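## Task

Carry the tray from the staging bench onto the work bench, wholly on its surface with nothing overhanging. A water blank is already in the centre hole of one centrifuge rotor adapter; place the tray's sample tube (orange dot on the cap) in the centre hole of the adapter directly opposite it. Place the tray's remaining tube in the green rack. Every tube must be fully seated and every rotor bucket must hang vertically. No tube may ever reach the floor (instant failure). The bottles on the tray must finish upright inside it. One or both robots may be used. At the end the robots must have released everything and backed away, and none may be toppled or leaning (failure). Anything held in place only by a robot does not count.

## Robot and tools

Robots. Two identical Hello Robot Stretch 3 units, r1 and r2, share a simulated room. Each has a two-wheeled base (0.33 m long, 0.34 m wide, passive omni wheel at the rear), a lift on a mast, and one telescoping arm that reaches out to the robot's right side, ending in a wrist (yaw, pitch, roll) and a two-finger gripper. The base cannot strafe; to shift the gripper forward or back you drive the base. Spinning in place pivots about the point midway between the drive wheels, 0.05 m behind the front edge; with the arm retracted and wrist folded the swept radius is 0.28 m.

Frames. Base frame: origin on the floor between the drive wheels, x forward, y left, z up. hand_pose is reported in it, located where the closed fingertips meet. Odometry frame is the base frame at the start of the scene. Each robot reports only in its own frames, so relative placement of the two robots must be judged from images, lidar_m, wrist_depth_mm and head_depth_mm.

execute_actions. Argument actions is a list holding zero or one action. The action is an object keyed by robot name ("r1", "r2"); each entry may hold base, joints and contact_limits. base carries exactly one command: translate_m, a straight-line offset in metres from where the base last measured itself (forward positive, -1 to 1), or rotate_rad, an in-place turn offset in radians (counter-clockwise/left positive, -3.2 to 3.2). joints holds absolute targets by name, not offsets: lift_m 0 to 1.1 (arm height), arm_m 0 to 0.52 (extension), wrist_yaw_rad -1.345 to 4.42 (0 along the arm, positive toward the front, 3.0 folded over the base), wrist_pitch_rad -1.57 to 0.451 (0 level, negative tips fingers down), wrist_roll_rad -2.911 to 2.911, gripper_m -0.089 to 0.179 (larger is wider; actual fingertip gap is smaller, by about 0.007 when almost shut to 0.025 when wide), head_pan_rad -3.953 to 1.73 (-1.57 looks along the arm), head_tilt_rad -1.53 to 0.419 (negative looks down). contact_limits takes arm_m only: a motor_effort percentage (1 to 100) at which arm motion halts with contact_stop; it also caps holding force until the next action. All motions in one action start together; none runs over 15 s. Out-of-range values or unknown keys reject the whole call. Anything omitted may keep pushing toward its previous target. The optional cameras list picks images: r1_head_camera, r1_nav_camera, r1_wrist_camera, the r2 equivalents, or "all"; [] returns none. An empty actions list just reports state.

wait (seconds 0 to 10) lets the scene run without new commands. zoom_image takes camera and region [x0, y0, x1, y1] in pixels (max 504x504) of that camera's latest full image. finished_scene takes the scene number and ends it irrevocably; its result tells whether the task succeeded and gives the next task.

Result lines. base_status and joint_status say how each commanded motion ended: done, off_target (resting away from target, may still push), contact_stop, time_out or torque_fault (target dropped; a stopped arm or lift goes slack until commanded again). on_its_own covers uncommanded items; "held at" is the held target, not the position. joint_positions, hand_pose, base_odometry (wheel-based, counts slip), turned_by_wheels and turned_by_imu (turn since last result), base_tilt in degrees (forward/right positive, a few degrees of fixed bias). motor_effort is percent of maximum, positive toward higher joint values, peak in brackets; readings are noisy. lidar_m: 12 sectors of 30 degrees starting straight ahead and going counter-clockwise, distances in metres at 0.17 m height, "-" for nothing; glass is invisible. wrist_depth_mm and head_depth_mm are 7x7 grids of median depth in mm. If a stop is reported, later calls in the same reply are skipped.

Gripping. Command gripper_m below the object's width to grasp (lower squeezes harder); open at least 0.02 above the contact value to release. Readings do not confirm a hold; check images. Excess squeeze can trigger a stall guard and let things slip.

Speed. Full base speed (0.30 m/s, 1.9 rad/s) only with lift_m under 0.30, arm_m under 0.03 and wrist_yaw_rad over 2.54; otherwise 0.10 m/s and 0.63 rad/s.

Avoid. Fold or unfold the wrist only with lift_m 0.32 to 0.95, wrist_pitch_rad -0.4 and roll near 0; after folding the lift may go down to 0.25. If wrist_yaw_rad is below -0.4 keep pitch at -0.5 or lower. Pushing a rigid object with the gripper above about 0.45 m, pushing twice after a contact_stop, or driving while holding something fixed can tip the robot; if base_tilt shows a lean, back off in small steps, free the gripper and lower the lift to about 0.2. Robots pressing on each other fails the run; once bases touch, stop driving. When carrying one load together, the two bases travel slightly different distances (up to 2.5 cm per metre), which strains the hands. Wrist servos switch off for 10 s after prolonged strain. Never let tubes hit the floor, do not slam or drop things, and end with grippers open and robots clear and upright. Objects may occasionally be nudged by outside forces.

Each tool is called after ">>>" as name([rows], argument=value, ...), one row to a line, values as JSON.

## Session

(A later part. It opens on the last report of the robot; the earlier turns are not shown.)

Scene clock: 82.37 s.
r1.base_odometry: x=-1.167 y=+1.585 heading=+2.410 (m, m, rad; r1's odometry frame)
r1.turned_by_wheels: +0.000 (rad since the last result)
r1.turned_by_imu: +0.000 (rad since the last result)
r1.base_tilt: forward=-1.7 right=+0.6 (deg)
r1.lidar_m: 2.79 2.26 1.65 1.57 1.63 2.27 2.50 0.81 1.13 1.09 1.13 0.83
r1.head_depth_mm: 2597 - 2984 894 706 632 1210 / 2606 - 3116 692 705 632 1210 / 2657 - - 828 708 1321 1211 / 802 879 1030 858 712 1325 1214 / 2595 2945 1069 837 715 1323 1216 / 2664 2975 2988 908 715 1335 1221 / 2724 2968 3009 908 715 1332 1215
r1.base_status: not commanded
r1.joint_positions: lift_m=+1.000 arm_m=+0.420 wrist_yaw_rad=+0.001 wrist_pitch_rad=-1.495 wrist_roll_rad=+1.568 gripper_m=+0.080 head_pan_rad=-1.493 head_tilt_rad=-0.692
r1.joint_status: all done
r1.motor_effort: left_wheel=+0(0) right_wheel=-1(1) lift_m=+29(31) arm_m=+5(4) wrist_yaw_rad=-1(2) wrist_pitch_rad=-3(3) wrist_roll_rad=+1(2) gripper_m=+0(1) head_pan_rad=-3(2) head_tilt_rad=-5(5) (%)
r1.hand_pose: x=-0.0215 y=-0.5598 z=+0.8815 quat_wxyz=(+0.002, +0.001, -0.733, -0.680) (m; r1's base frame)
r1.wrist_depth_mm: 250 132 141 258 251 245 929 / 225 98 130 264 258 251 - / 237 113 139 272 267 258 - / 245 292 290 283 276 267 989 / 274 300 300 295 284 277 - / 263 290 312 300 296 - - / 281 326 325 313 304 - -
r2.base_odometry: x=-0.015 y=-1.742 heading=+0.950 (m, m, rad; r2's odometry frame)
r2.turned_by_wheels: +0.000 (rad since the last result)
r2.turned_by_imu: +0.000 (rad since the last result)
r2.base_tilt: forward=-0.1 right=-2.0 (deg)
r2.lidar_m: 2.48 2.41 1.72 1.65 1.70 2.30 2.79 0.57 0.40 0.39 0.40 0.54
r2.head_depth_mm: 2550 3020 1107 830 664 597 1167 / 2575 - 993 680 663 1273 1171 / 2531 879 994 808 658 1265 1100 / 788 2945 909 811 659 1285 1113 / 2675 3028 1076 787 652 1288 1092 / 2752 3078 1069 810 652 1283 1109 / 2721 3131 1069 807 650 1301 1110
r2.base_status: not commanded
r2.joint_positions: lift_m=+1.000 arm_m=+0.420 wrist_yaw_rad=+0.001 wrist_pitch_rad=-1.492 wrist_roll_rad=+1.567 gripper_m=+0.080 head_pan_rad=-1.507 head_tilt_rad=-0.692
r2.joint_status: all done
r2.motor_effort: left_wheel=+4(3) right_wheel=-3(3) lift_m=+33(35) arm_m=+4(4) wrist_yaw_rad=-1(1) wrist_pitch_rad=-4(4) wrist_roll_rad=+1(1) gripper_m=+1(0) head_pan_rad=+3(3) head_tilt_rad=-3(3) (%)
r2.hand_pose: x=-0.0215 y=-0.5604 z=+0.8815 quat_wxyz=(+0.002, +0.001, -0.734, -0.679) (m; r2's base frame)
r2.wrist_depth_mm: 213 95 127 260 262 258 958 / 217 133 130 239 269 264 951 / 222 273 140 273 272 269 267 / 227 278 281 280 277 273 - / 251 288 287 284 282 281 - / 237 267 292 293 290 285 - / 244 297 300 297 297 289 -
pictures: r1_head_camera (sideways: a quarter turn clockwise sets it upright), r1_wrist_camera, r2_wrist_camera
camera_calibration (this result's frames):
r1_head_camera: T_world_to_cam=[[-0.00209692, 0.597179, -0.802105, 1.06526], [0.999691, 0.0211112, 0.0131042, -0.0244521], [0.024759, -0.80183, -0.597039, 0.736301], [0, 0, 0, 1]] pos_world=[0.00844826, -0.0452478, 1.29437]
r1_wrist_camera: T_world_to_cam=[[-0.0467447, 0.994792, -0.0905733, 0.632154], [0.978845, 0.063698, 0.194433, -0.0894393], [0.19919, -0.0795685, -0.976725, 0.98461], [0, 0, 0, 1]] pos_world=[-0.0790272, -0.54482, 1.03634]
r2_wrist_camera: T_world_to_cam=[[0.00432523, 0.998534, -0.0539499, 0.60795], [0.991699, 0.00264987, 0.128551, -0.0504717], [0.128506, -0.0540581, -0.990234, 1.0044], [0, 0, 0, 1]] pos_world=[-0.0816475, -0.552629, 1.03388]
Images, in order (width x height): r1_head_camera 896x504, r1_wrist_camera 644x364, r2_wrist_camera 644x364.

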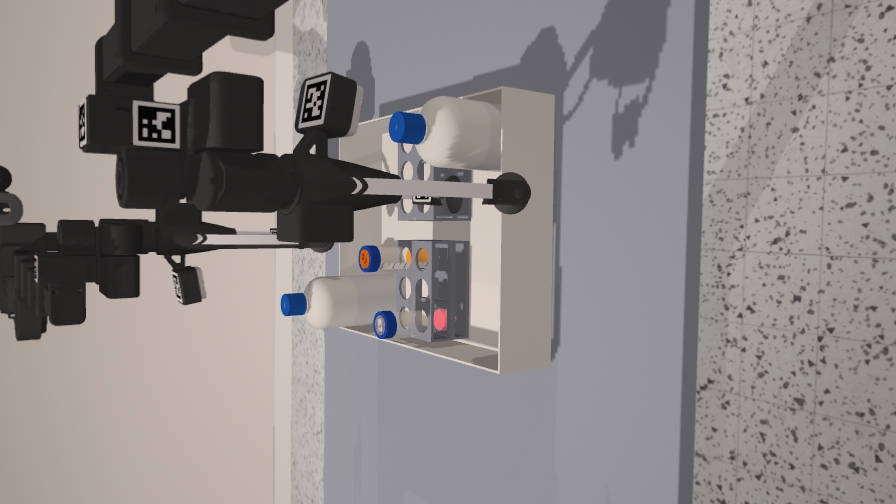

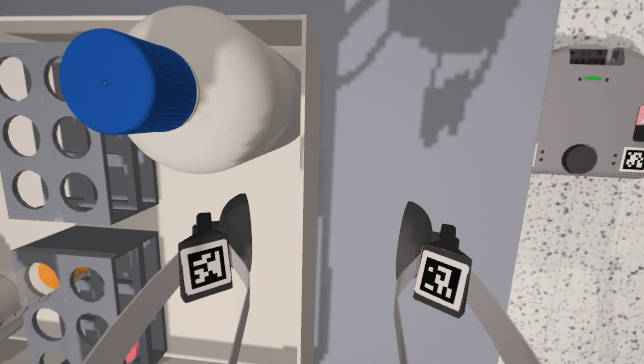

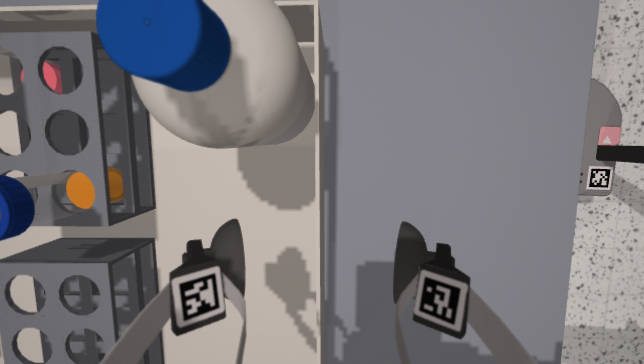

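>>> execute_actions([
  {"r1":{"base":{"translate_m":0.03},"joints":{"arm_m":0.427}}},
], cameras=[])

>>> execute_actions([
  {"r1":{"joints":{"lift_m":0.93}},"r2":{"joints":{"lift_m":0.93}}},
], cameras=[])

>>> execute_actions([
  {"r1":{"joints":{"gripper_m":-0.05}},"r2":{"joints":{"gripper_m":-0.05}}},
], cameras=[])

>>> execute_actions([
  {"r1":{"joints":{"lift_m":1.05,"head_pan_rad":-2.2,"head_tilt_rad":-0.5}},"r2":{"joints":{"lift_m":1.05}}},
], cameras=["r1_head_camera","r2_head_camera","r2_nav_camera"])

Scene clock: 90.93 s.
r1.base_odometry: x=-1.189 y=+1.605 heading=+2.410 (m, m, rad; r1's odometry frame)
r1.turned_by_wheels: +0.000 (rad since the last result)
r1.turned_by_imu: -0.001 (rad since the last result)
r1.base_tilt: forward=-1.8 right=+0.7 (deg)
r1.lidar_m: 2.76 2.26 1.65 1.57 1.63 2.26 2.53 0.84 1.13 1.09 1.13 0.81
r1.head_depth_mm: 2609 - 2962 893 708 630 1211 / 2611 - 3060 684 704 631 1211 / 2614 - - 855 709 1318 1211 / 807 2873 1011 846 708 1327 1208 / 2691 2957 2969 839 712 1335 1210 / 2687 2987 3000 906 716 1330 1218 / 2711 2991 3022 907 716 1329 1215
r1.base_status: done
r1.joint_positions: lift_m=+1.000 arm_m=+0.427 wrist_yaw_rad=+0.001 wrist_pitch_rad=-1.495 wrist_roll_rad=+1.568 gripper_m=+0.080 head_pan_rad=-1.493 head_tilt_rad=-0.692
r1.joint_status: all done
r1.motor_effort: left_wheel=+0(3) right_wheel=-1(2) lift_m=+30(30) arm_m=+4(5) wrist_yaw_rad=-1(1) wrist_pitch_rad=-3(3) wrist_roll_rad=+2(1) gripper_m=+1(1) head_pan_rad=-3(2) head_tilt_rad=-5(5) (%)
r1.hand_pose: x=-0.0215 y=-0.5668 z=+0.8815 quat_wxyz=(+0.002, +0.001, -0.733, -0.680) (m; r1's base frame)
r1.wrist_depth_mm: 224 99 125 251 252 243 914 / 228 224 135 223 258 251 - / 237 283 283 275 268 258 - / 288 296 290 283 274 268 - / 259 289 299 288 282 278 - / 268 294 310 302 294 289 - / 277 304 318 311 307 - -
r2.base_odometry: x=-0.015 y=-1.742 heading=+0.950 (m, m, rad; r2's odometry frame)
r2.turned_by_wheels: +0.000 (rad since the last result)
r2.turned_by_imu: +0.000 (rad since the last result)
r2.base_tilt: forward=-0.1 right=-1.9 (deg)
r2.lidar_m: 2.49 2.40 1.73 1.65 1.71 2.30 2.79 0.57 0.41 0.39 0.40 0.54
r2.head_depth_mm: 2529 3075 1102 829 666 598 1173 / 2559 - 992 681 662 1266 1164 / 772 857 993 807 659 1270 1099 / 2609 2952 921 810 657 1288 1116 / 2679 3022 1073 786 657 1293 1096 / 2745 3078 1070 813 654 1281 1106 / 2768 3102 1064 806 650 1306 1110
r2.base_status: not commanded
r2.joint_positions: lift_m=+1.000 arm_m=+0.420 wrist_yaw_rad=+0.001 wrist_pitch_rad=-1.492 wrist_roll_rad=+1.567 gripper_m=+0.080 head_pan_rad=-1.507 head_tilt_rad=-0.692
r2.joint_status: not commanded
r2.motor_effort: left_wheel=+3(3) right_wheel=-2(3) lift_m=+33(33) arm_m=+4(4) wrist_yaw_rad=+0(0) wrist_pitch_rad=-4(4) wrist_roll_rad=+1(2) gripper_m=+1(1) head_pan_rad=+4(3) head_tilt_rad=-3(3) (%)
r2.hand_pose: x=-0.0215 y=-0.5604 z=+0.8815 quat_wxyz=(+0.002, +0.001, -0.734, -0.679) (m; r2's base frame)
r2.wrist_depth_mm: 214 95 127 261 262 260 950 / 219 133 129 239 267 264 972 / 222 272 140 272 272 268 270 / 227 280 282 279 280 275 - / 250 286 286 287 284 279 - / 237 266 292 292 292 285 - / 243 298 300 299 296 293 -
pictures: none
No camera images: the call's "cameras" was empty. Leave "cameras" out to get every camera's image.

Scene clock: 92.40 s.
r1.base_odometry: x=-1.189 y=+1.605 heading=+2.410 (m, m, rad; r1's odometry frame)
r1.turned_by_wheels: +0.000 (rad since the last result)
r1.turned_by_imu: +0.000 (rad since the last result)
r1.base_tilt: forward=-1.6 right=+0.5 (deg)
r1.lidar_m: 2.76 2.25 1.66 1.57 1.63 2.27 2.53 0.84 1.13 1.09 1.13 0.80
r1.head_depth_mm: 2648 2861 - 861 705 629 1212 / 2632 2904 1102 686 705 630 1212 / 2681 2856 - 834 688 1322 1221 / 1312 891 1052 845 712 1328 1218 / 2651 2963 2977 841 712 1332 1215 / 2714 2979 2974 905 713 1329 1218 / 2693 2981 2985 908 715 1335 1217
r1.base_status: not commanded
r1.joint_positions: lift_m=+0.930 arm_m=+0.427 wrist_yaw_rad=+0.001 wrist_pitch_rad=-1.495 wrist_roll_rad=+1.568 gripper_m=+0.080 head_pan_rad=-1.493 head_tilt_rad=-0.692
r1.joint_status: all done
r1.motor_effort: left_wheel=+0(0) right_wheel=-1(1) lift_m=+30(32) arm_m=+4(4) wrist_yaw_rad=-1(1) wrist_pitch_rad=-3(3) wrist_roll_rad=+1(1) gripper_m=+0(0) head_pan_rad=-2(3) head_tilt_rad=-6(5) (%)
r1.hand_pose: x=-0.0215 y=-0.5668 z=+0.8115 quat_wxyz=(+0.002, +0.001, -0.733, -0.680) (m; r1's base frame)
r1.wrist_depth_mm: - 66 85 188 186 182 176 / - 75 108 194 191 188 181 / 212 216 208 200 197 192 187 / 201 223 215 208 204 199 194 / 233 232 221 215 210 205 926 / 222 240 231 224 222 211 978 / 223 249 241 232 225 219 -
r2.base_odometry: x=-0.015 y=-1.742 heading=+0.950 (m, m, rad; r2's odometry frame)
r2.turned_by_wheels: +0.000 (rad since the last result)
r2.turned_by_imu: +0.000 (rad since the last result)
r2.base_tilt: forward=+0.0 right=-2.0 (deg)
r2.lidar_m: 2.50 2.41 1.73 1.65 1.70 2.30 2.80 0.57 0.41 0.39 0.40 0.54
r2.head_depth_mm: 2605 2830 1051 830 664 599 1177 / 2599 - - 681 663 1269 1168 / 2507 881 - 810 661 1263 1101 / 1246 2913 919 810 657 1283 1117 / 2676 3024 1075 786 654 1282 1092 / 2738 3056 1073 810 652 1288 1113 / 2767 3110 1063 806 650 1304 1109
r2.base_status: not commanded
r2.joint_positions: lift_m=+0.930 arm_m=+0.420 wrist_yaw_rad=+0.001 wrist_pitch_rad=-1.492 wrist_roll_rad=+1.567 gripper_m=+0.080 head_pan_rad=-1.507 head_tilt_rad=-0.692
r2.joint_status: all done
r2.motor_effort: left_wheel=+3(4) right_wheel=-3(3) lift_m=+33(34) arm_m=+3(4) wrist_yaw_rad=-1(1) wrist_pitch_rad=-4(4) wrist_roll_rad=+2(1) gripper_m=+1(1) head_pan_rad=+3(3) head_tilt_rad=-2(3) (%)
r2.hand_pose: x=-0.0215 y=-0.5604 z=+0.8115 quat_wxyz=(+0.002, +0.001, -0.734, -0.679) (m; r2's base frame)
r2.wrist_depth_mm: - 61 69 197 197 193 192 / - 65 74 199 199 198 194 / 182 73 103 204 204 199 198 / 188 214 210 208 207 205 203 / 194 218 214 212 213 209 206 / 211 222 218 218 218 213 211 / 200 225 224 221 222 218 216
pictures: none
No camera images: the call's "cameras" was empty. Leave "cameras" out to get every camera's image.

Scene clock: 94.20 s.
r1.base_odometry: x=-1.189 y=+1.605 heading=+2.410 (m, m, rad; r1's odometry frame)
r1.turned_by_wheels: +0.000 (rad since the last result)
r1.turned_by_imu: +0.000 (rad since the last result)
r1.base_tilt: forward=-1.6 right=+0.7 (deg)
r1.lidar_m: 2.75 2.25 1.66 1.57 1.63 2.26 2.53 0.84 1.13 1.09 1.13 0.80
r1.head_depth_mm: 2668 2864 - 858 705 630 1209 / 2638 2826 1101 680 698 633 1210 / 2653 2855 - 843 701 1333 1212 / 1312 889 1167 845 706 1325 1213 / 2621 2992 2952 840 707 1327 1217 / 2652 3017 3000 906 715 1327 1221 / 2699 2956 2957 909 718 1326 1221
r1.base_status: not commanded
r1.joint_positions: lift_m=+0.930 arm_m=+0.427 wrist_yaw_rad=+0.001 wrist_pitch_rad=-1.469 wrist_roll_rad=+1.568 gripper_m=-0.049 head_pan_rad=-1.493 head_tilt_rad=-0.692
r1.joint_status: all done
r1.motor_effort: left_wheel=+0(0) right_wheel=-1(1) lift_m=+36(36) arm_m=+2(5) wrist_yaw_rad=-1(1) wrist_pitch_rad=-17(23) wrist_roll_rad=+1(1) gripper_m=-22(97) head_pan_rad=-3(2) head_tilt_rad=-7(5) (%)
r1.hand_pose: x=-0.0215 y=-0.5737 z=+0.8112 quat_wxyz=(+0.002, +0.001, -0.742, -0.670) (m; r1's base frame)
r1.wrist_depth_mm: - 62 70 122 186 178 173 / 215 70 87 161 190 183 177 / 193 216 209 202 197 188 182 / 205 223 216 207 202 195 189 / 214 233 225 - 208 200 196 / 217 240 234 225 215 206 204 / 225 250 240 230 225 213 967
r2.base_odometry: x=-0.015 y=-1.742 heading=+0.950 (m, m, rad; r2's odometry frame)
r2.turned_by_wheels: +0.000 (rad since the last result)
r2.turned_by_imu: +0.000 (rad since the last result)
r2.base_tilt: forward=-0.3 right=-1.9 (deg)
r2.lidar_m: 2.49 2.40 1.73 1.66 1.70 2.30 2.79 0.57 0.41 0.39 0.40 0.54
r2.head_depth_mm: 2593 2856 1054 829 666 598 1174 / 2624 - - 682 660 1270 1170 / 2535 884 - 813 661 1268 1101 / 1249 2918 908 815 657 1292 1116 / 2684 3050 1071 784 655 1282 1093 / 2733 3055 1066 812 652 1283 1114 / 2758 3146 1064 806 648 1313 1109
r2.base_status: not commanded
r2.joint_positions: lift_m=+0.930 arm_m=+0.420 wrist_yaw_rad=+0.001 wrist_pitch_rad=-1.470 wrist_roll_rad=+1.567 gripper_m=-0.049 head_pan_rad=-1.507 head_tilt_rad=-0.692
r2.joint_status: all done
r2.motor_effort: left_wheel=+4(4) right_wheel=-4(3) lift_m=+40(41) arm_m=+2(3) wrist_yaw_rad=+0(0) wrist_pitch_rad=-16(16) wrist_roll_rad=+2(1) gripper_m=-19(96) head_pan_rad=+3(3) head_tilt_rad=-3(3) (%)
r2.hand_pose: x=-0.0215 y=-0.5662 z=+0.8112 quat_wxyz=(+0.002, +0.001, -0.742, -0.671) (m; r2's base frame)
r2.wrist_depth_mm: - 61 68 190 194 191 188 / - 64 73 180 197 195 191 / - 72 99 204 201 198 195 / 187 213 209 205 206 200 197 / 193 217 213 210 210 206 203 / 211 223 220 - 214 210 206 / 201 227 223 221 216 215 211
pictures: none
No camera images: the call's "cameras" was empty. Leave "cameras" out to get every camera's image.

Scene clock: 96.13 s.
r1.base_odometry: x=-1.189 y=+1.605 heading=+2.410 (m, m, rad; r1's odometry frame)
r1.turned_by_wheels: +0.000 (rad since the last result)
r1.turned_by_imu: +0.000 (rad since the last result)
r1.base_tilt: forward=-1.6 right=+0.5 (deg)
r1.lidar_m: 2.76 2.25 1.65 1.57 1.63 2.26 2.53 0.84 1.12 1.09 1.13 0.80
r1.head_depth_mm: - - - - - - 1274 / 3886 - - - - 1556 1316 / 3591 3876 - - - 759 1349 / 3353 3614 - - - 689 1349 / 3121 3340 - - 890 693 1292 / 2922 3105 - 1132 896 693 598 / 2771 2923 - 1203 801 696 569
r1.base_status: not commanded
r1.joint_positions: lift_m=+1.050 arm_m=+0.427 wrist_yaw_rad=+0.001 wrist_pitch_rad=-1.469 wrist_roll_rad=+1.568 gripper_m=-0.049 head_pan_rad=-2.193 head_tilt_rad=-0.508
r1.joint_status: all done
r1.motor_effort: left_wheel=+0(0) right_wheel=-1(1) lift_m=+45(47) arm_m=+1(1) wrist_yaw_rad=-1(1) wrist_pitch_rad=-16(17) wrist_roll_rad=+1(1) gripper_m=-22(21) head_pan_rad=-2(33) head_tilt_rad=+6(26) (%)
r1.hand_pose: x=-0.0215 y=-0.5735 z=+0.9309 quat_wxyz=(+0.002, +0.001, -0.742, -0.671) (m; r1's base frame)
r1.wrist_depth_mm: - 62 70 122 297 285 949 / 216 70 87 161 303 294 - / 194 216 209 205 312 303 - / 205 223 217 209 324 314 - / 216 233 224 - 334 327 - / 215 240 233 227 341 341 - / 224 248 238 237 363 - -
r2.base_odometry: x=-0.015 y=-1.742 heading=+0.950 (m, m, rad; r2's odometry frame)
r2.turned_by_wheels: +0.000 (rad since the last result)
r2.turned_by_imu: +0.000 (rad since the last result)
r2.base_tilt: forward=+0.0 right=-2.1 (deg)
r2.lidar_m: 2.49 2.40 1.73 1.66 1.71 2.30 2.79 0.57 0.41 0.39 0.40 0.54
r2.head_depth_mm: 2658 2924 1012 799 665 598 1168 / - 2888 606 745 662 1277 1168 / 781 - 762 768 660 1269 1103 / 2610 925 782 763 656 1292 1118 / 2696 3037 807 762 654 1286 1099 / 2719 3041 1067 811 651 1286 1113 / 2732 3094 1063 805 651 1299 1101
r2.base_status: not commanded
r2.joint_positions: lift_m=+1.050 arm_m=+0.420 wrist_yaw_rad=+0.001 wrist_pitch_rad=-1.470 wrist_roll_rad=+1.567 gripper_m=-0.049 head_pan_rad=-1.507 head_tilt_rad=-0.692
r2.joint_status: all done
r2.motor_effort: left_wheel=+5(4) right_wheel=-3(3) lift_m=+51(53) arm_m=+2(2) wrist_yaw_rad=-1(1) wrist_pitch_rad=-16(16) wrist_roll_rad=+1(2) gripper_m=-19(19) head_pan_rad=+3(3) head_tilt_rad=-3(2) (%)
r2.hand_pose: x=-0.0215 y=-0.5663 z=+0.9309 quat_wxyz=(+0.002, +0.001, -0.742, -0.671) (m; r2's base frame)
r2.wrist_depth_mm: - 60 68 192 305 300 979 / - 64 73 180 313 306 - / - 72 99 204 319 314 - / 186 214 209 207 328 319 - / 194 218 214 212 331 326 - / 212 223 219 - 338 331 - / 200 227 223 221 348 340 -
pictures: r1_head_camera (sideways: a quarter turn clockwise sets it upright), r2_head_camera (sideways: a quarter turn clockwise sets it upright), r2_nav_camera (sideways: a quarter turn counterclockwise sets it upright)
camera_calibration (this result's frames):
r1_head_camera: T_world_to_cam=[[0.291501, 0.330714, -0.897583, 1.18798], [0.780401, -0.624847, 0.0232203, -0.0362888], [-0.553173, -0.707244, -0.440234, 0.535807], [0, 0, 0, 1]] pos_world=[-0.0215825, -0.0366092, 1.30303]
r2_head_camera: T_world_to_cam=[[-0.0825986, 0.629233, -0.772815, 1.02347], [0.994362, 0.103773, -0.0217843, 0.0288323], [0.0664903, -0.770258, -0.634257, 0.78056], [0, 0, 0, 1]] pos_world=[0.00396818, -0.0457643, 1.28666]
r2_nav_camera: T_world_to_cam=[[0.0544289, -0.596931, 0.800444, -0.997739], [-0.998381, -0.0457776, 0.0337496, 0.023], [0.0164962, -0.800985, -0.598457, 0.748206], [0, 0, 0, 1]] pos_world=[0.064926, 0.00477312, 1.24563]
Images, in order (width x height): r1_head_camera 896x504, r2_head_camera 896x504, r2_nav_camera 672x504.

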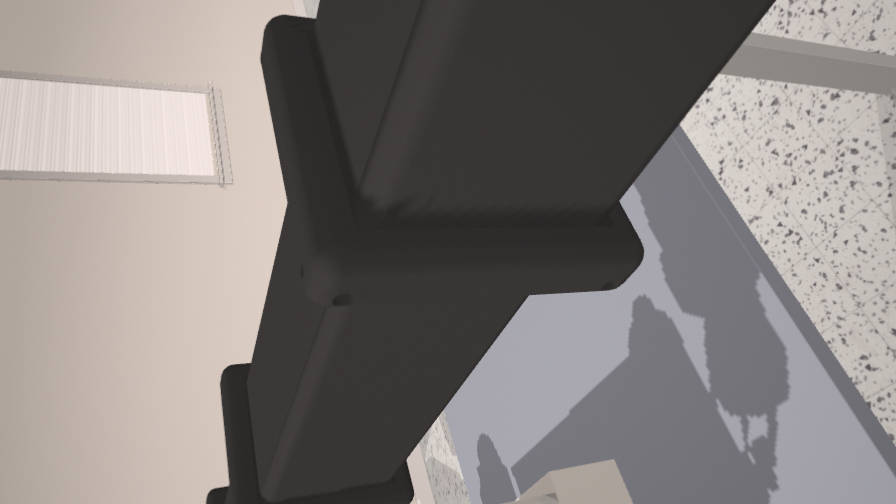

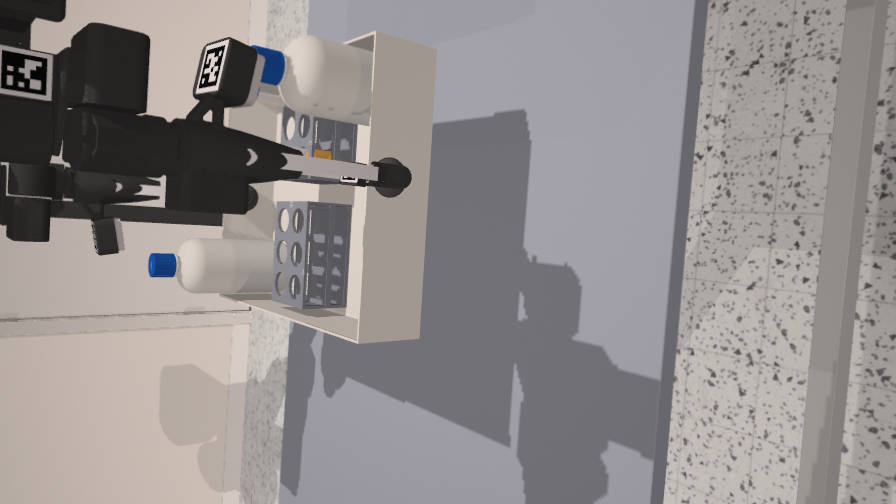

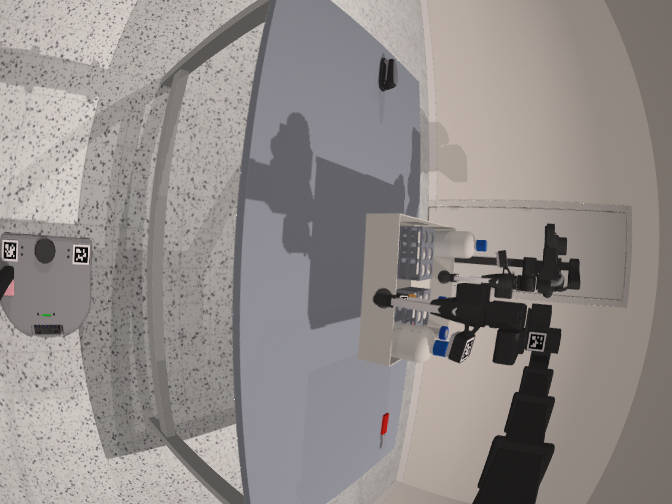

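Extend arms a bit and drive.

>>> execute_actions([
  {"r1":{"base":{"translate_m":-0.5},"joints":{"arm_m":0.434}},"r2":{"base":{"translate_m":0.5},"joints":{"arm_m":0.426,"head_pan_rad":-0.45,"head_tilt_rad":-0.4}}},
], cameras=["r2_head_camera"])

Scene clock: 104.80 s.
r1.base_odometry: x=-0.817 y=+1.271 heading=+2.410 (m, m, rad; r1's odometry frame)
r1.turned_by_wheels: +0.000 (rad since the last result)
r1.turned_by_imu: +0.001 (rad since the last result)
r1.base_tilt: forward=-1.7 right=+0.6 (deg)
r1.lidar_m: 3.26 2.25 1.63 1.56 1.66 2.28 2.03 2.26 0.49 1.09 1.13 1.25
r1.head_depth_mm: - - - - - - 1342 / 3851 - - - - 1589 1347 / 3638 3886 - - - 1650 1351 / 3330 3625 - - - 1642 1347 / 3120 3348 - - 2135 694 677 / 2961 3062 - 2721 2148 696 599 / 2742 2901 - 2861 787 699 570
r1.base_status: done
r1.joint_positions: lift_m=+1.050 arm_m=+0.434 wrist_yaw_rad=+0.001 wrist_pitch_rad=-1.507 wrist_roll_rad=+1.568 gripper_m=-0.049 head_pan_rad=-2.193 head_tilt_rad=-0.508
r1.joint_status: all done
r1.motor_effort: left_wheel=+1(1) right_wheel=-2(7) lift_m=+46(46) arm_m=+4(4) wrist_yaw_rad=-1(1) wrist_pitch_rad=+3(16) wrist_roll_rad=+0(1) gripper_m=-20(22) head_pan_rad=-3(3) head_tilt_rad=+4(6) (%)
r1.hand_pose: x=-0.0216 y=-0.5708 z=+0.9310 quat_wxyz=(+0.002, +0.001, -0.729, -0.684) (m; r1's base frame)
r1.wrist_depth_mm: - 59 64 123 295 290 961 / 207 66 76 151 305 297 - / 208 210 205 201 317 305 - / 191 217 214 208 325 322 - / 212 226 221 - 333 - - / 206 232 229 228 347 - - / 215 241 237 233 370 - -
r2.base_odometry: x=+0.275 y=-1.335 heading=+0.950 (m, m, rad; r2's odometry frame)
r2.turned_by_wheels: +0.000 (rad since the last result)
r2.turned_by_imu: -0.004 (rad since the last result)
r2.base_tilt: forward=+0.0 right=-1.9 (deg)
r2.lidar_m: 2.00 2.43 1.75 1.67 1.72 2.31 3.28 0.55 0.39 0.38 0.39 2.21
r2.head_depth_mm: 3853 3963 - 3396 2251 1703 1374 / - - - 3369 2236 1691 1367 / - - - 3274 2226 1685 1363 / - - - 3029 2210 1679 1355 / - - 2794 3186 2216 1671 1347 / - - 2401 2968 2155 1648 1344 / - - 3438 3181 2168 1651 1339
r2.base_status: done
r2.joint_positions: lift_m=+1.050 arm_m=+0.426 wrist_yaw_rad=+0.002 wrist_pitch_rad=-1.501 wrist_roll_rad=+1.566 gripper_m=-0.049 head_pan_rad=-0.457 head_tilt_rad=-0.408
r2.joint_status: all done
r2.motor_effort: left_wheel=+6(12) right_wheel=-4(5) lift_m=+51(51) arm_m=+4(3) wrist_yaw_rad=-1(1) wrist_pitch_rad=+1(16) wrist_roll_rad=+1(2) gripper_m=-17(19) head_pan_rad=+4(38) head_tilt_rad=+2(18) (%)
r2.hand_pose: x=-0.0216 y=-0.5642 z=+0.9310 quat_wxyz=(+0.003, +0.002, -0.731, -0.682) (m; r2's base frame)
r2.wrist_depth_mm: - 58 63 193 309 306 - / - 61 68 145 315 313 - / 182 68 82 203 322 317 - / 181 210 207 208 328 325 - / 188 214 212 210 334 331 - / 205 219 217 - 340 340 - / 205 222 221 284 350 344 -
pictures: r2_head_camera (sideways: a quarter turn clockwise sets it upright)
camera_calibration (this result's frames):
r2_head_camera: T_world_to_cam=[[-0.370396, 0.13508, -0.919, 1.21586], [0.411852, 0.910684, -0.0321369, 0.0458735], [0.832577, -0.390395, -0.392947, 0.461917], [0, 0, 0, 1]] pos_world=[0.0468752, -0.0256837, 1.30036]
Images, in order (width x height): r2_head_camera 896x504.

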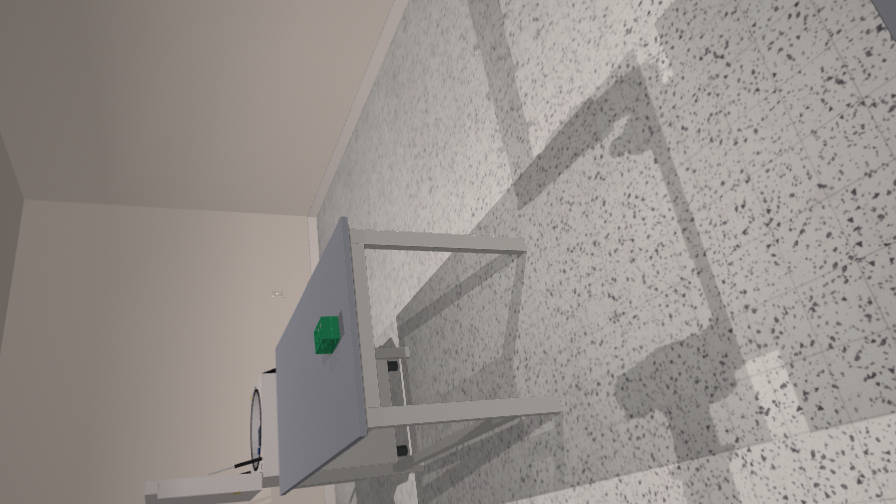

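>>> execute_actions([
  {"r1":{"joints":{"arm_m":0.427}},"r2":{"base":{"rotate_rad":0.028},"joints":{"arm_m":0.419}}},
], cameras=[])

>>> execute_actions([
  {"r1":{"base":{"translate_m":-0.7}},"r2":{"base":{"translate_m":0.7}}},
], cameras=[])

Scene clock: 110.63 s.
r1.base_odometry: x=-0.817 y=+1.271 heading=+2.410 (m, m, rad; r1's odometry frame)
r1.turned_by_wheels: +0.000 (rad since the last result)
r1.turned_by_imu: -0.001 (rad since the last result)
r1.base_tilt: forward=-1.6 right=+0.6 (deg)
r1.lidar_m: 3.25 2.26 1.63 1.57 1.66 2.28 2.03 2.27 0.49 1.09 1.13 1.25
r1.head_depth_mm: - - - - - - 1341 / 3839 - - - - 1587 1346 / 3605 3878 - - - 1643 1354 / 3320 3560 - - - 1652 1354 / 3103 3351 - - 2110 694 677 / 2937 3068 - 2736 2138 693 597 / 2788 2887 - 2842 784 697 570
r1.base_status: not commanded
r1.joint_positions: lift_m=+1.050 arm_m=+0.427 wrist_yaw_rad=+0.001 wrist_pitch_rad=-1.493 wrist_roll_rad=+1.569 gripper_m=-0.049 head_pan_rad=-2.193 head_tilt_rad=-0.508
r1.joint_status: all done
r1.motor_effort: left_wheel=+0(0) right_wheel=-1(2) lift_m=+46(46) arm_m=-5(5) wrist_yaw_rad=+0(1) wrist_pitch_rad=-4(5) wrist_roll_rad=+1(1) gripper_m=-21(20) head_pan_rad=-3(3) head_tilt_rad=+5(5) (%)
r1.hand_pose: x=-0.0215 y=-0.5680 z=+0.9309 quat_wxyz=(+0.001, +0.001, -0.734, -0.679) (m; r1's base frame)
r1.wrist_depth_mm: - 60 65 118 294 289 994 / 208 68 80 146 304 297 - / 191 213 207 203 313 309 - / 193 220 214 209 320 317 - / 206 229 222 - 331 - - / 211 237 230 227 346 - - / 219 245 239 298 363 - -
r2.base_odometry: x=+0.275 y=-1.335 heading=+0.978 (m, m, rad; r2's odometry frame)
r2.turned_by_wheels: +0.028 (rad since the last result)
r2.turned_by_imu: +0.028 (rad since the last result)
r2.base_tilt: forward=+0.0 right=-1.9 (deg)
r2.lidar_m: 2.00 2.36 1.73 1.67 1.73 2.37 3.29 0.53 0.39 0.38 0.39 2.21
r2.head_depth_mm: - - - 3366 2239 1708 1374 / - - - 3373 2255 1686 1363 / - - - 3276 2252 1685 1365 / - - - 3044 2209 1679 1362 / - - 2798 3250 2192 1667 1346 / - - 2416 2946 2171 1661 1339 / - - - 3154 2178 1652 1337
r2.base_status: done
r2.joint_positions: lift_m=+1.050 arm_m=+0.420 wrist_yaw_rad=+0.000 wrist_pitch_rad=-1.491 wrist_roll_rad=+1.571 gripper_m=-0.049 head_pan_rad=-0.457 head_tilt_rad=-0.408
r2.joint_status: all done
r2.motor_effort: left_wheel=-1(6) right_wheel=+1(3) lift_m=+51(52) arm_m=-5(4) wrist_yaw_rad=+1(1) wrist_pitch_rad=-5(5) wrist_roll_rad=+0(2) gripper_m=-17(17) head_pan_rad=+3(3) head_tilt_rad=+3(4) (%)
r2.hand_pose: x=-0.0215 y=-0.5607 z=+0.9309 quat_wxyz=(+0.000, +0.000, -0.735, -0.679) (m; r2's base frame)
r2.wrist_depth_mm: - 59 63 193 310 306 - / - 62 68 150 316 310 - / 181 70 93 204 321 319 - / 185 210 208 208 327 321 - / 211 216 213 213 335 326 - / 207 221 219 - 339 334 - / 201 224 222 222 353 344 -
pictures: none
No camera images: the call's "cameras" was empty. Leave "cameras" out to get every camera's image.

Scene clock: 119.17 s.
r1.base_odometry: x=-0.296 y=+0.803 heading=+2.410 (m, m, rad; r1's odometry frame)
r1.turned_by_wheels: +0.000 (rad since the last result)
r1.turned_by_imu: +0.002 (rad since the last result)
r1.base_tilt: forward=-1.7 right=+0.7 (deg)
r1.lidar_m: 1.92 2.25 1.65 1.60 1.66 2.28 2.74 1.36 3.28 1.46 0.64 0.62
r1.head_depth_mm: - - - - - - 1346 / 3895 - - - - 1588 1354 / 3504 3868 - - - 1650 1350 / 3296 3592 - - - 1652 1355 / 3113 3323 - - 2127 1654 1360 / 2948 3076 - 2732 2126 1652 1362 / 2779 2909 - 2884 1917 1678 1366
r1.base_status: done
r1.joint_positions: lift_m=+1.050 arm_m=+0.427 wrist_yaw_rad=+0.001 wrist_pitch_rad=-1.498 wrist_roll_rad=+1.570 gripper_m=-0.049 head_pan_rad=-2.193 head_tilt_rad=-0.508
r1.joint_status: not commanded
r1.motor_effort: left_wheel=-1(3) right_wheel=-1(4) lift_m=+45(46) arm_m=-4(5) wrist_yaw_rad=+0(1) wrist_pitch_rad=-2(4) wrist_roll_rad=+0(0) gripper_m=-19(21) head_pan_rad=-3(3) head_tilt_rad=+4(5) (%)
r1.hand_pose: x=-0.0215 y=-0.5667 z=+0.9309 quat_wxyz=(+0.001, +0.001, -0.732, -0.681) (m; r1's base frame)
r1.wrist_depth_mm: - 60 65 118 - 998 973 / 208 68 79 145 - - - / 190 213 207 203 - - - / 194 219 213 209 - - - / 210 227 222 137 - - - / 210 235 230 228 - - - / 218 241 237 236 - - -
r2.base_odometry: x=+0.667 y=-0.755 heading=+0.978 (m, m, rad; r2's odometry frame)
r2.turned_by_wheels: +0.000 (rad since the last result)
r2.turned_by_imu: -0.005 (rad since the last result)
r2.base_tilt: forward=+0.0 right=-1.8 (deg)
r2.lidar_m: 1.43 2.38 1.73 1.67 1.73 2.36 1.50 0.60 1.11 1.47 3.22 1.31
r2.head_depth_mm: - - - 3376 2259 1711 1376 / - - - 1738 2045 1692 1363 / - - - 2731 2235 1691 1364 / - - 2512 1663 2205 1677 1350 / - - 2453 1459 1920 1627 1350 / - - 2437 2871 2088 1661 1348 / - - - 2958 2167 1654 1337
r2.base_status: done
r2.joint_positions: lift_m=+1.050 arm_m=+0.419 wrist_yaw_rad=+0.000 wrist_pitch_rad=-1.491 wrist_roll_rad=+1.571 gripper_m=-0.049 head_pan_rad=-0.457 head_tilt_rad=-0.408
r2.joint_status: not commanded
r2.motor_effort: left_wheel=+0(4) right_wheel=-1(5) lift_m=+52(51) arm_m=-4(5) wrist_yaw_rad=+0(0) wrist_pitch_rad=-4(5) wrist_roll_rad=+0(0) gripper_m=-17(17) head_pan_rad=+3(3) head_tilt_rad=+3(3) (%)
r2.hand_pose: x=-0.0215 y=-0.5604 z=+0.9309 quat_wxyz=(+0.000, +0.000, -0.734, -0.679) (m; r2's base frame)
r2.wrist_depth_mm: - 58 63 190 - - - / - 62 68 128 - - - / 182 69 87 204 - - - / 184 210 209 209 - - - / 190 215 212 209 - - - / 201 219 217 - - - - / 197 226 222 222 - - -
pictures: none
No camera images: the call's "cameras" was empty. Leave "cameras" out to get every camera's image.

>>> execute_actions([
  {"r1":{"base":{"translate_m":-1.0},"joints":{"arm_m":0.422}},"r2":{"base":{"translate_m":1.0},"joints":{"arm_m":0.416,"head_pan_rad":-0.6,"head_tilt_rad":-0.55}}},
], cameras=["r2_head_camera","r2_nav_camera"])

Scene clock: 133.10 s.
r1.base_odometry: x=+0.448 y=+0.135 heading=+2.410 (m, m, rad; r1's odometry frame)
r1.turned_by_wheels: +0.000 (rad since the last result)
r1.turned_by_imu: +0.002 (rad since the last result)
r1.base_tilt: forward=-1.6 right=+0.6 (deg)
r1.lidar_m: 2.90 2.24 1.66 1.60 1.67 2.30 1.75 1.51 0.51 1.15 3.29 1.51
r1.head_depth_mm: 3867 - - - - - 1341 / 3857 - - - - 1560 1338 / 3548 3820 - - - 734 1349 / 3289 3569 - - - 691 744 / 3092 3302 - - 891 738 1365 / 2881 3066 - 1132 932 1512 1371 / 2711 2943 - 1202 898 1579 1365
r1.base_status: done
r1.joint_positions: lift_m=+1.050 arm_m=+0.422 wrist_yaw_rad=+0.001 wrist_pitch_rad=-1.507 wrist_roll_rad=+1.570 gripper_m=-0.049 head_pan_rad=-2.193 head_tilt_rad=-0.508
r1.joint_status: all done
r1.motor_effort: left_wheel=+0(2) right_wheel=-1(5) lift_m=+45(46) arm_m=-3(5) wrist_yaw_rad=+0(1) wrist_pitch_rad=+3(7) wrist_roll_rad=+0(1) gripper_m=-20(21) head_pan_rad=-3(2) head_tilt_rad=+5(5) (%)
r1.hand_pose: x=-0.0215 y=-0.5594 z=+0.9310 quat_wxyz=(+0.001, +0.001, -0.729, -0.684) (m; r1's base frame)
r1.wrist_depth_mm: - 59 64 118 - 983 995 / 206 66 76 148 - - - / 190 211 206 203 - - - / 192 216 212 209 - - - / 216 226 220 - - - - / 208 234 230 227 - - - / 221 242 235 235 - - -
r2.base_odometry: x=+1.225 y=+0.075 heading=+0.978 (m, m, rad; r2's odometry frame)
r2.turned_by_wheels: +0.000 (rad since the last result)
r2.turned_by_imu: -0.007 (rad since the last result)
r2.base_tilt: forward=-0.1 right=-2.0 (deg)
r2.lidar_m: 1.37 2.40 1.74 1.68 1.73 2.36 1.52 1.52 3.22 1.08 0.45 0.51
r2.head_depth_mm: 3416 3545 3647 1045 776 654 1259 / 3789 - 3898 1039 772 615 735 / - - 1550 1027 767 1373 1245 / 3817 - 1533 1020 822 1492 1159 / 3608 3894 1523 1014 1792 1396 1236 / 3396 3523 1500 2156 1766 1483 1232 / 3189 2317 1720 2139 1845 1475 1227
r2.base_status: done
r2.joint_positions: lift_m=+1.050 arm_m=+0.416 wrist_yaw_rad=+0.000 wrist_pitch_rad=-1.501 wrist_roll_rad=+1.569 gripper_m=-0.049 head_pan_rad=-0.593 head_tilt_rad=-0.543
r2.joint_status: all done
r2.motor_effort: left_wheel=+2(6) right_wheel=-3(4) lift_m=+51(51) arm_m=-4(5) wrist_yaw_rad=+0(1) wrist_pitch_rad=+1(8) wrist_roll_rad=+1(0) gripper_m=-17(17) head_pan_rad=-2(14) head_tilt_rad=-3(11) (%)
r2.hand_pose: x=-0.0215 y=-0.5550 z=+0.9310 quat_wxyz=(+0.001, +0.000, -0.731, -0.682) (m; r2's base frame)
r2.wrist_depth_mm: - 58 63 193 - - - / - 61 67 134 - - - / 193 68 82 205 - - - / 181 209 208 207 - - - / 191 214 212 209 - - - / 212 218 216 - - - - / 200 222 222 - - - -
pictures: r2_head_camera (sideways: a quarter turn clockwise sets it upright), r2_nav_camera (sideways: a quarter turn counterclockwise sets it upright)
camera_calibration (this result's frames):
r2_head_camera: T_world_to_cam=[[-0.447978, 0.250793, -0.858148, 1.13696], [0.527892, 0.848866, -0.0274951, 0.0391174], [0.721558, -0.465327, -0.512665, 0.618375], [0, 0, 0, 1]] pos_world=[0.0424885, -0.0305989, 1.29377]
r2_nav_camera: T_world_to_cam=[[0.402112, -0.251306, 0.880427, -1.10415], [-0.577219, -0.816012, 0.0307101, 0.0243818], [0.710721, -0.520548, -0.473187, 0.580987], [0, 0, 0, 1]] pos_world=[0.0451463, 0.0448476, 1.24629]
Images, in order (width x height): r2_head_camera 896x504, r2_nav_camera 672x504.

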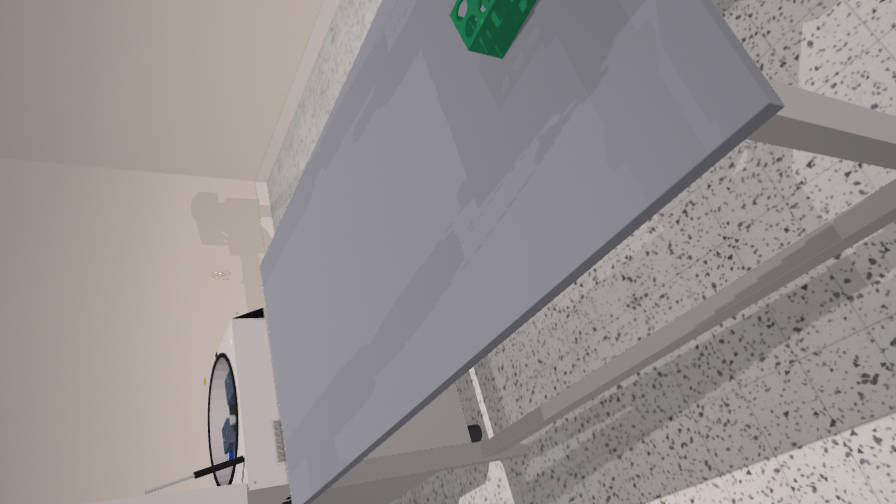

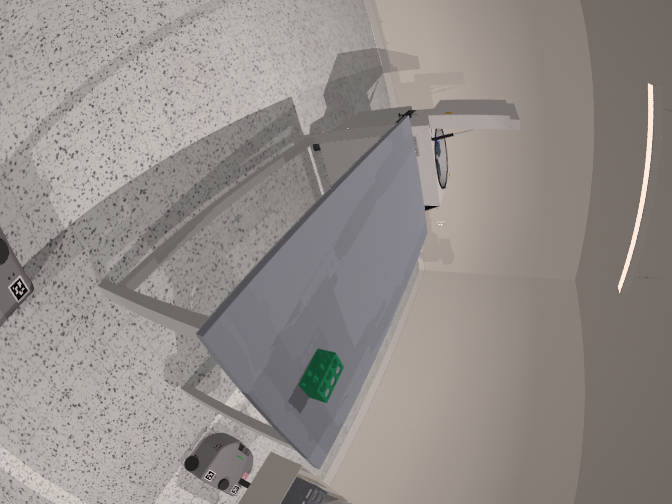

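Rack ~0.45 ahead; go 0.85.

>>> execute_actions([
  {"r1":{"base":{"translate_m":-0.85},"joints":{"arm_m":0.412,"head_pan_rad":-1.5,"head_tilt_rad":-0.7}},"r2":{"base":{"translate_m":0.85},"joints":{"arm_m":0.408}}},
], cameras=["r1_head_camera"])

>>> execute_actions([
  {"r1":{"joints":{"lift_m":0.945}},"r2":{"joints":{"lift_m":0.945}}},
], cameras=["r1_nav_camera"])

Scene clock: 147.73 s.
r1.base_odometry: x=+1.080 y=-0.433 heading=+2.410 (m, m, rad; r1's odometry frame)
r1.turned_by_wheels: +0.000 (rad since the last result)
r1.turned_by_imu: +0.001 (rad since the last result)
r1.base_tilt: forward=-1.7 right=+0.6 (deg)
r1.lidar_m: 2.34 2.27 1.67 1.61 1.68 2.33 1.45 0.95 1.10 1.07 1.11 0.68
r1.head_depth_mm: - 2864 2971 833 707 615 1204 / - 2984 578 609 707 617 1210 / - - 818 636 711 616 1212 / 737 2818 841 638 712 619 1213 / 2639 2834 818 638 714 636 1219 / 2636 2943 3010 872 714 637 1212 / 2665 2984 3044 878 716 638 1215
r1.base_status: done
r1.joint_positions: lift_m=+1.050 arm_m=+0.412 wrist_yaw_rad=+0.001 wrist_pitch_rad=-1.510 wrist_roll_rad=+1.568 gripper_m=-0.049 head_pan_rad=-1.507 head_tilt_rad=-0.691
r1.joint_status: all done
r1.motor_effort: left_wheel=+0(5) right_wheel=-1(5) lift_m=+45(46) arm_m=-3(5) wrist_yaw_rad=+0(1) wrist_pitch_rad=+5(9) wrist_roll_rad=+1(1) gripper_m=-21(21) head_pan_rad=+3(31) head_tilt_rad=-6(28) (%)
r1.hand_pose: x=-0.0216 y=-0.5485 z=+0.9310 quat_wxyz=(+0.002, +0.001, -0.728, -0.685) (m; r1's base frame)
r1.wrist_depth_mm: - 59 64 126 299 289 947 / - 65 76 152 308 298 - / 191 211 206 204 316 308 - / 192 217 213 209 326 326 - / 206 225 220 - 335 - - / 206 232 229 226 342 - - / 211 239 237 234 359 - -
r2.base_odometry: x=+1.700 y=+0.780 heading=+0.978 (m, m, rad; r2's odometry frame)
r2.turned_by_wheels: +0.000 (rad since the last result)
r2.turned_by_imu: -0.006 (rad since the last result)
r2.base_tilt: forward=-0.2 right=-2.0 (deg)
r2.lidar_m: 1.56 2.44 1.76 1.69 1.74 2.35 2.35 0.52 0.37 0.36 0.37 0.50
r2.head_depth_mm: 3346 3509 3634 1042 775 619 528 / 3405 3792 3901 1030 771 615 1199 / 3162 3569 1599 1031 768 670 1252 / 2982 3270 1488 1023 793 1485 1159 / 2814 3082 1380 1018 1184 1361 1236 / 1012 1109 1217 1449 1710 1480 1236 / 1084 1241 1730 2238 1848 1470 1230
r2.base_status: done
r2.joint_positions: lift_m=+1.050 arm_m=+0.408 wrist_yaw_rad=+0.002 wrist_pitch_rad=-1.504 wrist_roll_rad=+1.565 gripper_m=-0.049 head_pan_rad=-0.593 head_tilt_rad=-0.543
r2.joint_status: all done
r2.motor_effort: left_wheel=+4(9) right_wheel=-4(5) lift_m=+51(51) arm_m=-4(5) wrist_yaw_rad=-1(1) wrist_pitch_rad=+3(10) wrist_roll_rad=+2(2) gripper_m=-17(18) head_pan_rad=-2(3) head_tilt_rad=-2(2) (%)
r2.hand_pose: x=-0.0216 y=-0.5462 z=+0.9310 quat_wxyz=(+0.003, +0.002, -0.730, -0.683) (m; r2's base frame)
r2.wrist_depth_mm: - 58 63 194 313 306 - / - 61 67 145 316 312 - / - 67 81 203 320 319 - / 181 208 207 208 329 328 - / 189 213 212 210 334 334 - / 205 217 216 - 340 340 - / 206 223 223 222 350 349 -
pictures: r1_head_camera (sideways: a quarter turn clockwise sets it upright)
camera_calibration (this result's frames):
r1_head_camera: T_world_to_cam=[[0.00627349, 0.596555, -0.802548, 1.06579], [0.999888, 0.00717061, 0.0131462, -0.024508], [0.0135972, -0.80254, -0.596443, 0.735593], [0, 0, 0, 1]] pos_world=[0.00781706, -0.0452818, 1.29441]
Images, in order (width x height): r1_head_camera 896x504.

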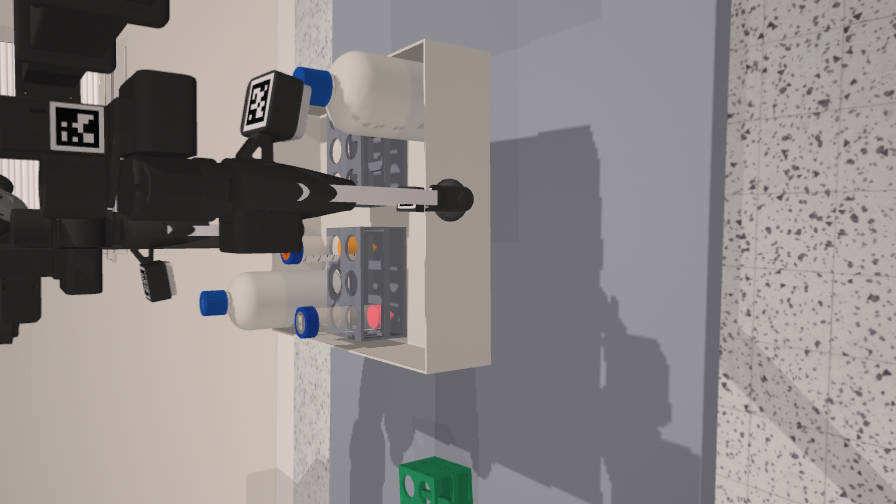

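Scene clock: 149.53 s.
r1.base_odometry: x=+1.080 y=-0.433 heading=+2.410 (m, m, rad; r1's odometry frame)
r1.turned_by_wheels: +0.000 (rad since the last result)
r1.turned_by_imu: +0.000 (rad since the last result)
r1.base_tilt: forward=-1.8 right=+0.6 (deg)
r1.lidar_m: 2.34 2.27 1.67 1.61 1.68 2.32 1.45 0.95 1.10 1.07 1.11 0.68
r1.head_depth_mm: 2649 2872 - 862 687 615 1214 / 2649 2802 1106 649 678 617 1207 / 2654 2843 - 829 680 618 1211 / 1263 814 1396 832 683 619 1214 / 2568 2934 1170 812 681 638 1215 / 2679 2985 2978 909 716 637 1224 / 2706 2967 2999 878 715 639 1221
r1.base_status: not commanded
r1.joint_positions: lift_m=+0.945 arm_m=+0.412 wrist_yaw_rad=+0.001 wrist_pitch_rad=-1.510 wrist_roll_rad=+1.568 gripper_m=-0.049 head_pan_rad=-1.507 head_tilt_rad=-0.691
r1.joint_status: all done
r1.motor_effort: left_wheel=+0(0) right_wheel=-2(2) lift_m=+37(39) arm_m=-3(3) wrist_yaw_rad=+0(1) wrist_pitch_rad=+5(5) wrist_roll_rad=+1(1) gripper_m=-20(22) head_pan_rad=+3(3) head_tilt_rad=-6(6) (%)
r1.hand_pose: x=-0.0216 y=-0.5485 z=+0.8263 quat_wxyz=(+0.002, +0.001, -0.728, -0.686) (m; r1's base frame)
r1.wrist_depth_mm: - 59 64 127 199 195 192 / - 65 76 153 206 201 196 / 192 212 204 202 212 208 203 / 192 217 212 209 221 214 213 / 207 227 220 - 226 221 963 / 206 233 230 226 233 228 - / 211 241 237 234 244 235 -
r2.base_odometry: x=+1.700 y=+0.780 heading=+0.978 (m, m, rad; r2's odometry frame)
r2.turned_by_wheels: +0.000 (rad since the last result)
r2.turned_by_imu: +0.000 (rad since the last result)
r2.base_tilt: forward=-0.1 right=-1.9 (deg)
r2.lidar_m: 1.56 2.44 1.76 1.69 1.75 2.36 2.35 0.51 0.37 0.36 0.37 0.49
r2.head_depth_mm: 3353 3586 3636 1045 773 619 526 / 3362 3818 3902 1035 770 618 1196 / 3204 3540 1598 1025 767 671 1245 / 2963 3266 1492 1018 790 1483 1161 / 2807 3091 1370 1015 1190 1374 1238 / 1013 1107 1220 1452 1712 1487 1239 / 1088 1233 1719 2224 1836 1480 1234
r2.base_status: not commanded
r2.joint_positions: lift_m=+0.945 arm_m=+0.408 wrist_yaw_rad=+0.002 wrist_pitch_rad=-1.504 wrist_roll_rad=+1.565 gripper_m=-0.049 head_pan_rad=-0.593 head_tilt_rad=-0.543
r2.joint_status: all done
r2.motor_effort: left_wheel=+5(4) right_wheel=-4(3) lift_m=+41(43) arm_m=-3(4) wrist_yaw_rad=-2(2) wrist_pitch_rad=+3(3) wrist_roll_rad=+2(2) gripper_m=-17(17) head_pan_rad=-2(2) head_tilt_rad=-2(2) (%)
r2.hand_pose: x=-0.0216 y=-0.5461 z=+0.8263 quat_wxyz=(+0.003, +0.002, -0.730, -0.683) (m; r2's base frame)
r2.wrist_depth_mm: - 58 63 195 209 209 206 / - 61 67 145 215 213 211 / - 67 81 202 219 217 214 / 181 209 208 208 223 220 219 / 189 213 213 210 228 225 223 / 203 219 217 - 231 230 229 / 207 222 223 222 237 236 232
pictures: r1_nav_camera (sideways: a quarter turn counterclockwise sets it upright)
camera_calibration (this result's frames):
r1_nav_camera: T_world_to_cam=[[0.0696095, -0.615053, 0.785407, -0.986167], [-0.992853, -0.119224, -0.0053696, 0.0602972], [0.0969421, -0.77942, -0.618957, 0.756584], [0, 0, 0, 1]] pos_world=[0.055168, -0.00966003, 1.24316]
Images, in order (width x height): r1_nav_camera 672x504.

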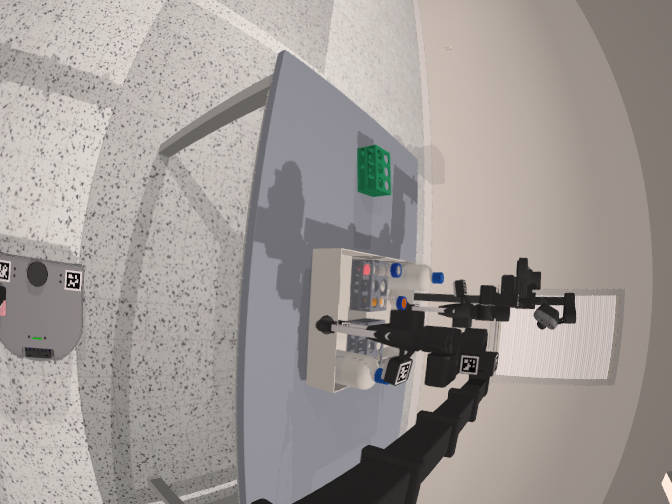

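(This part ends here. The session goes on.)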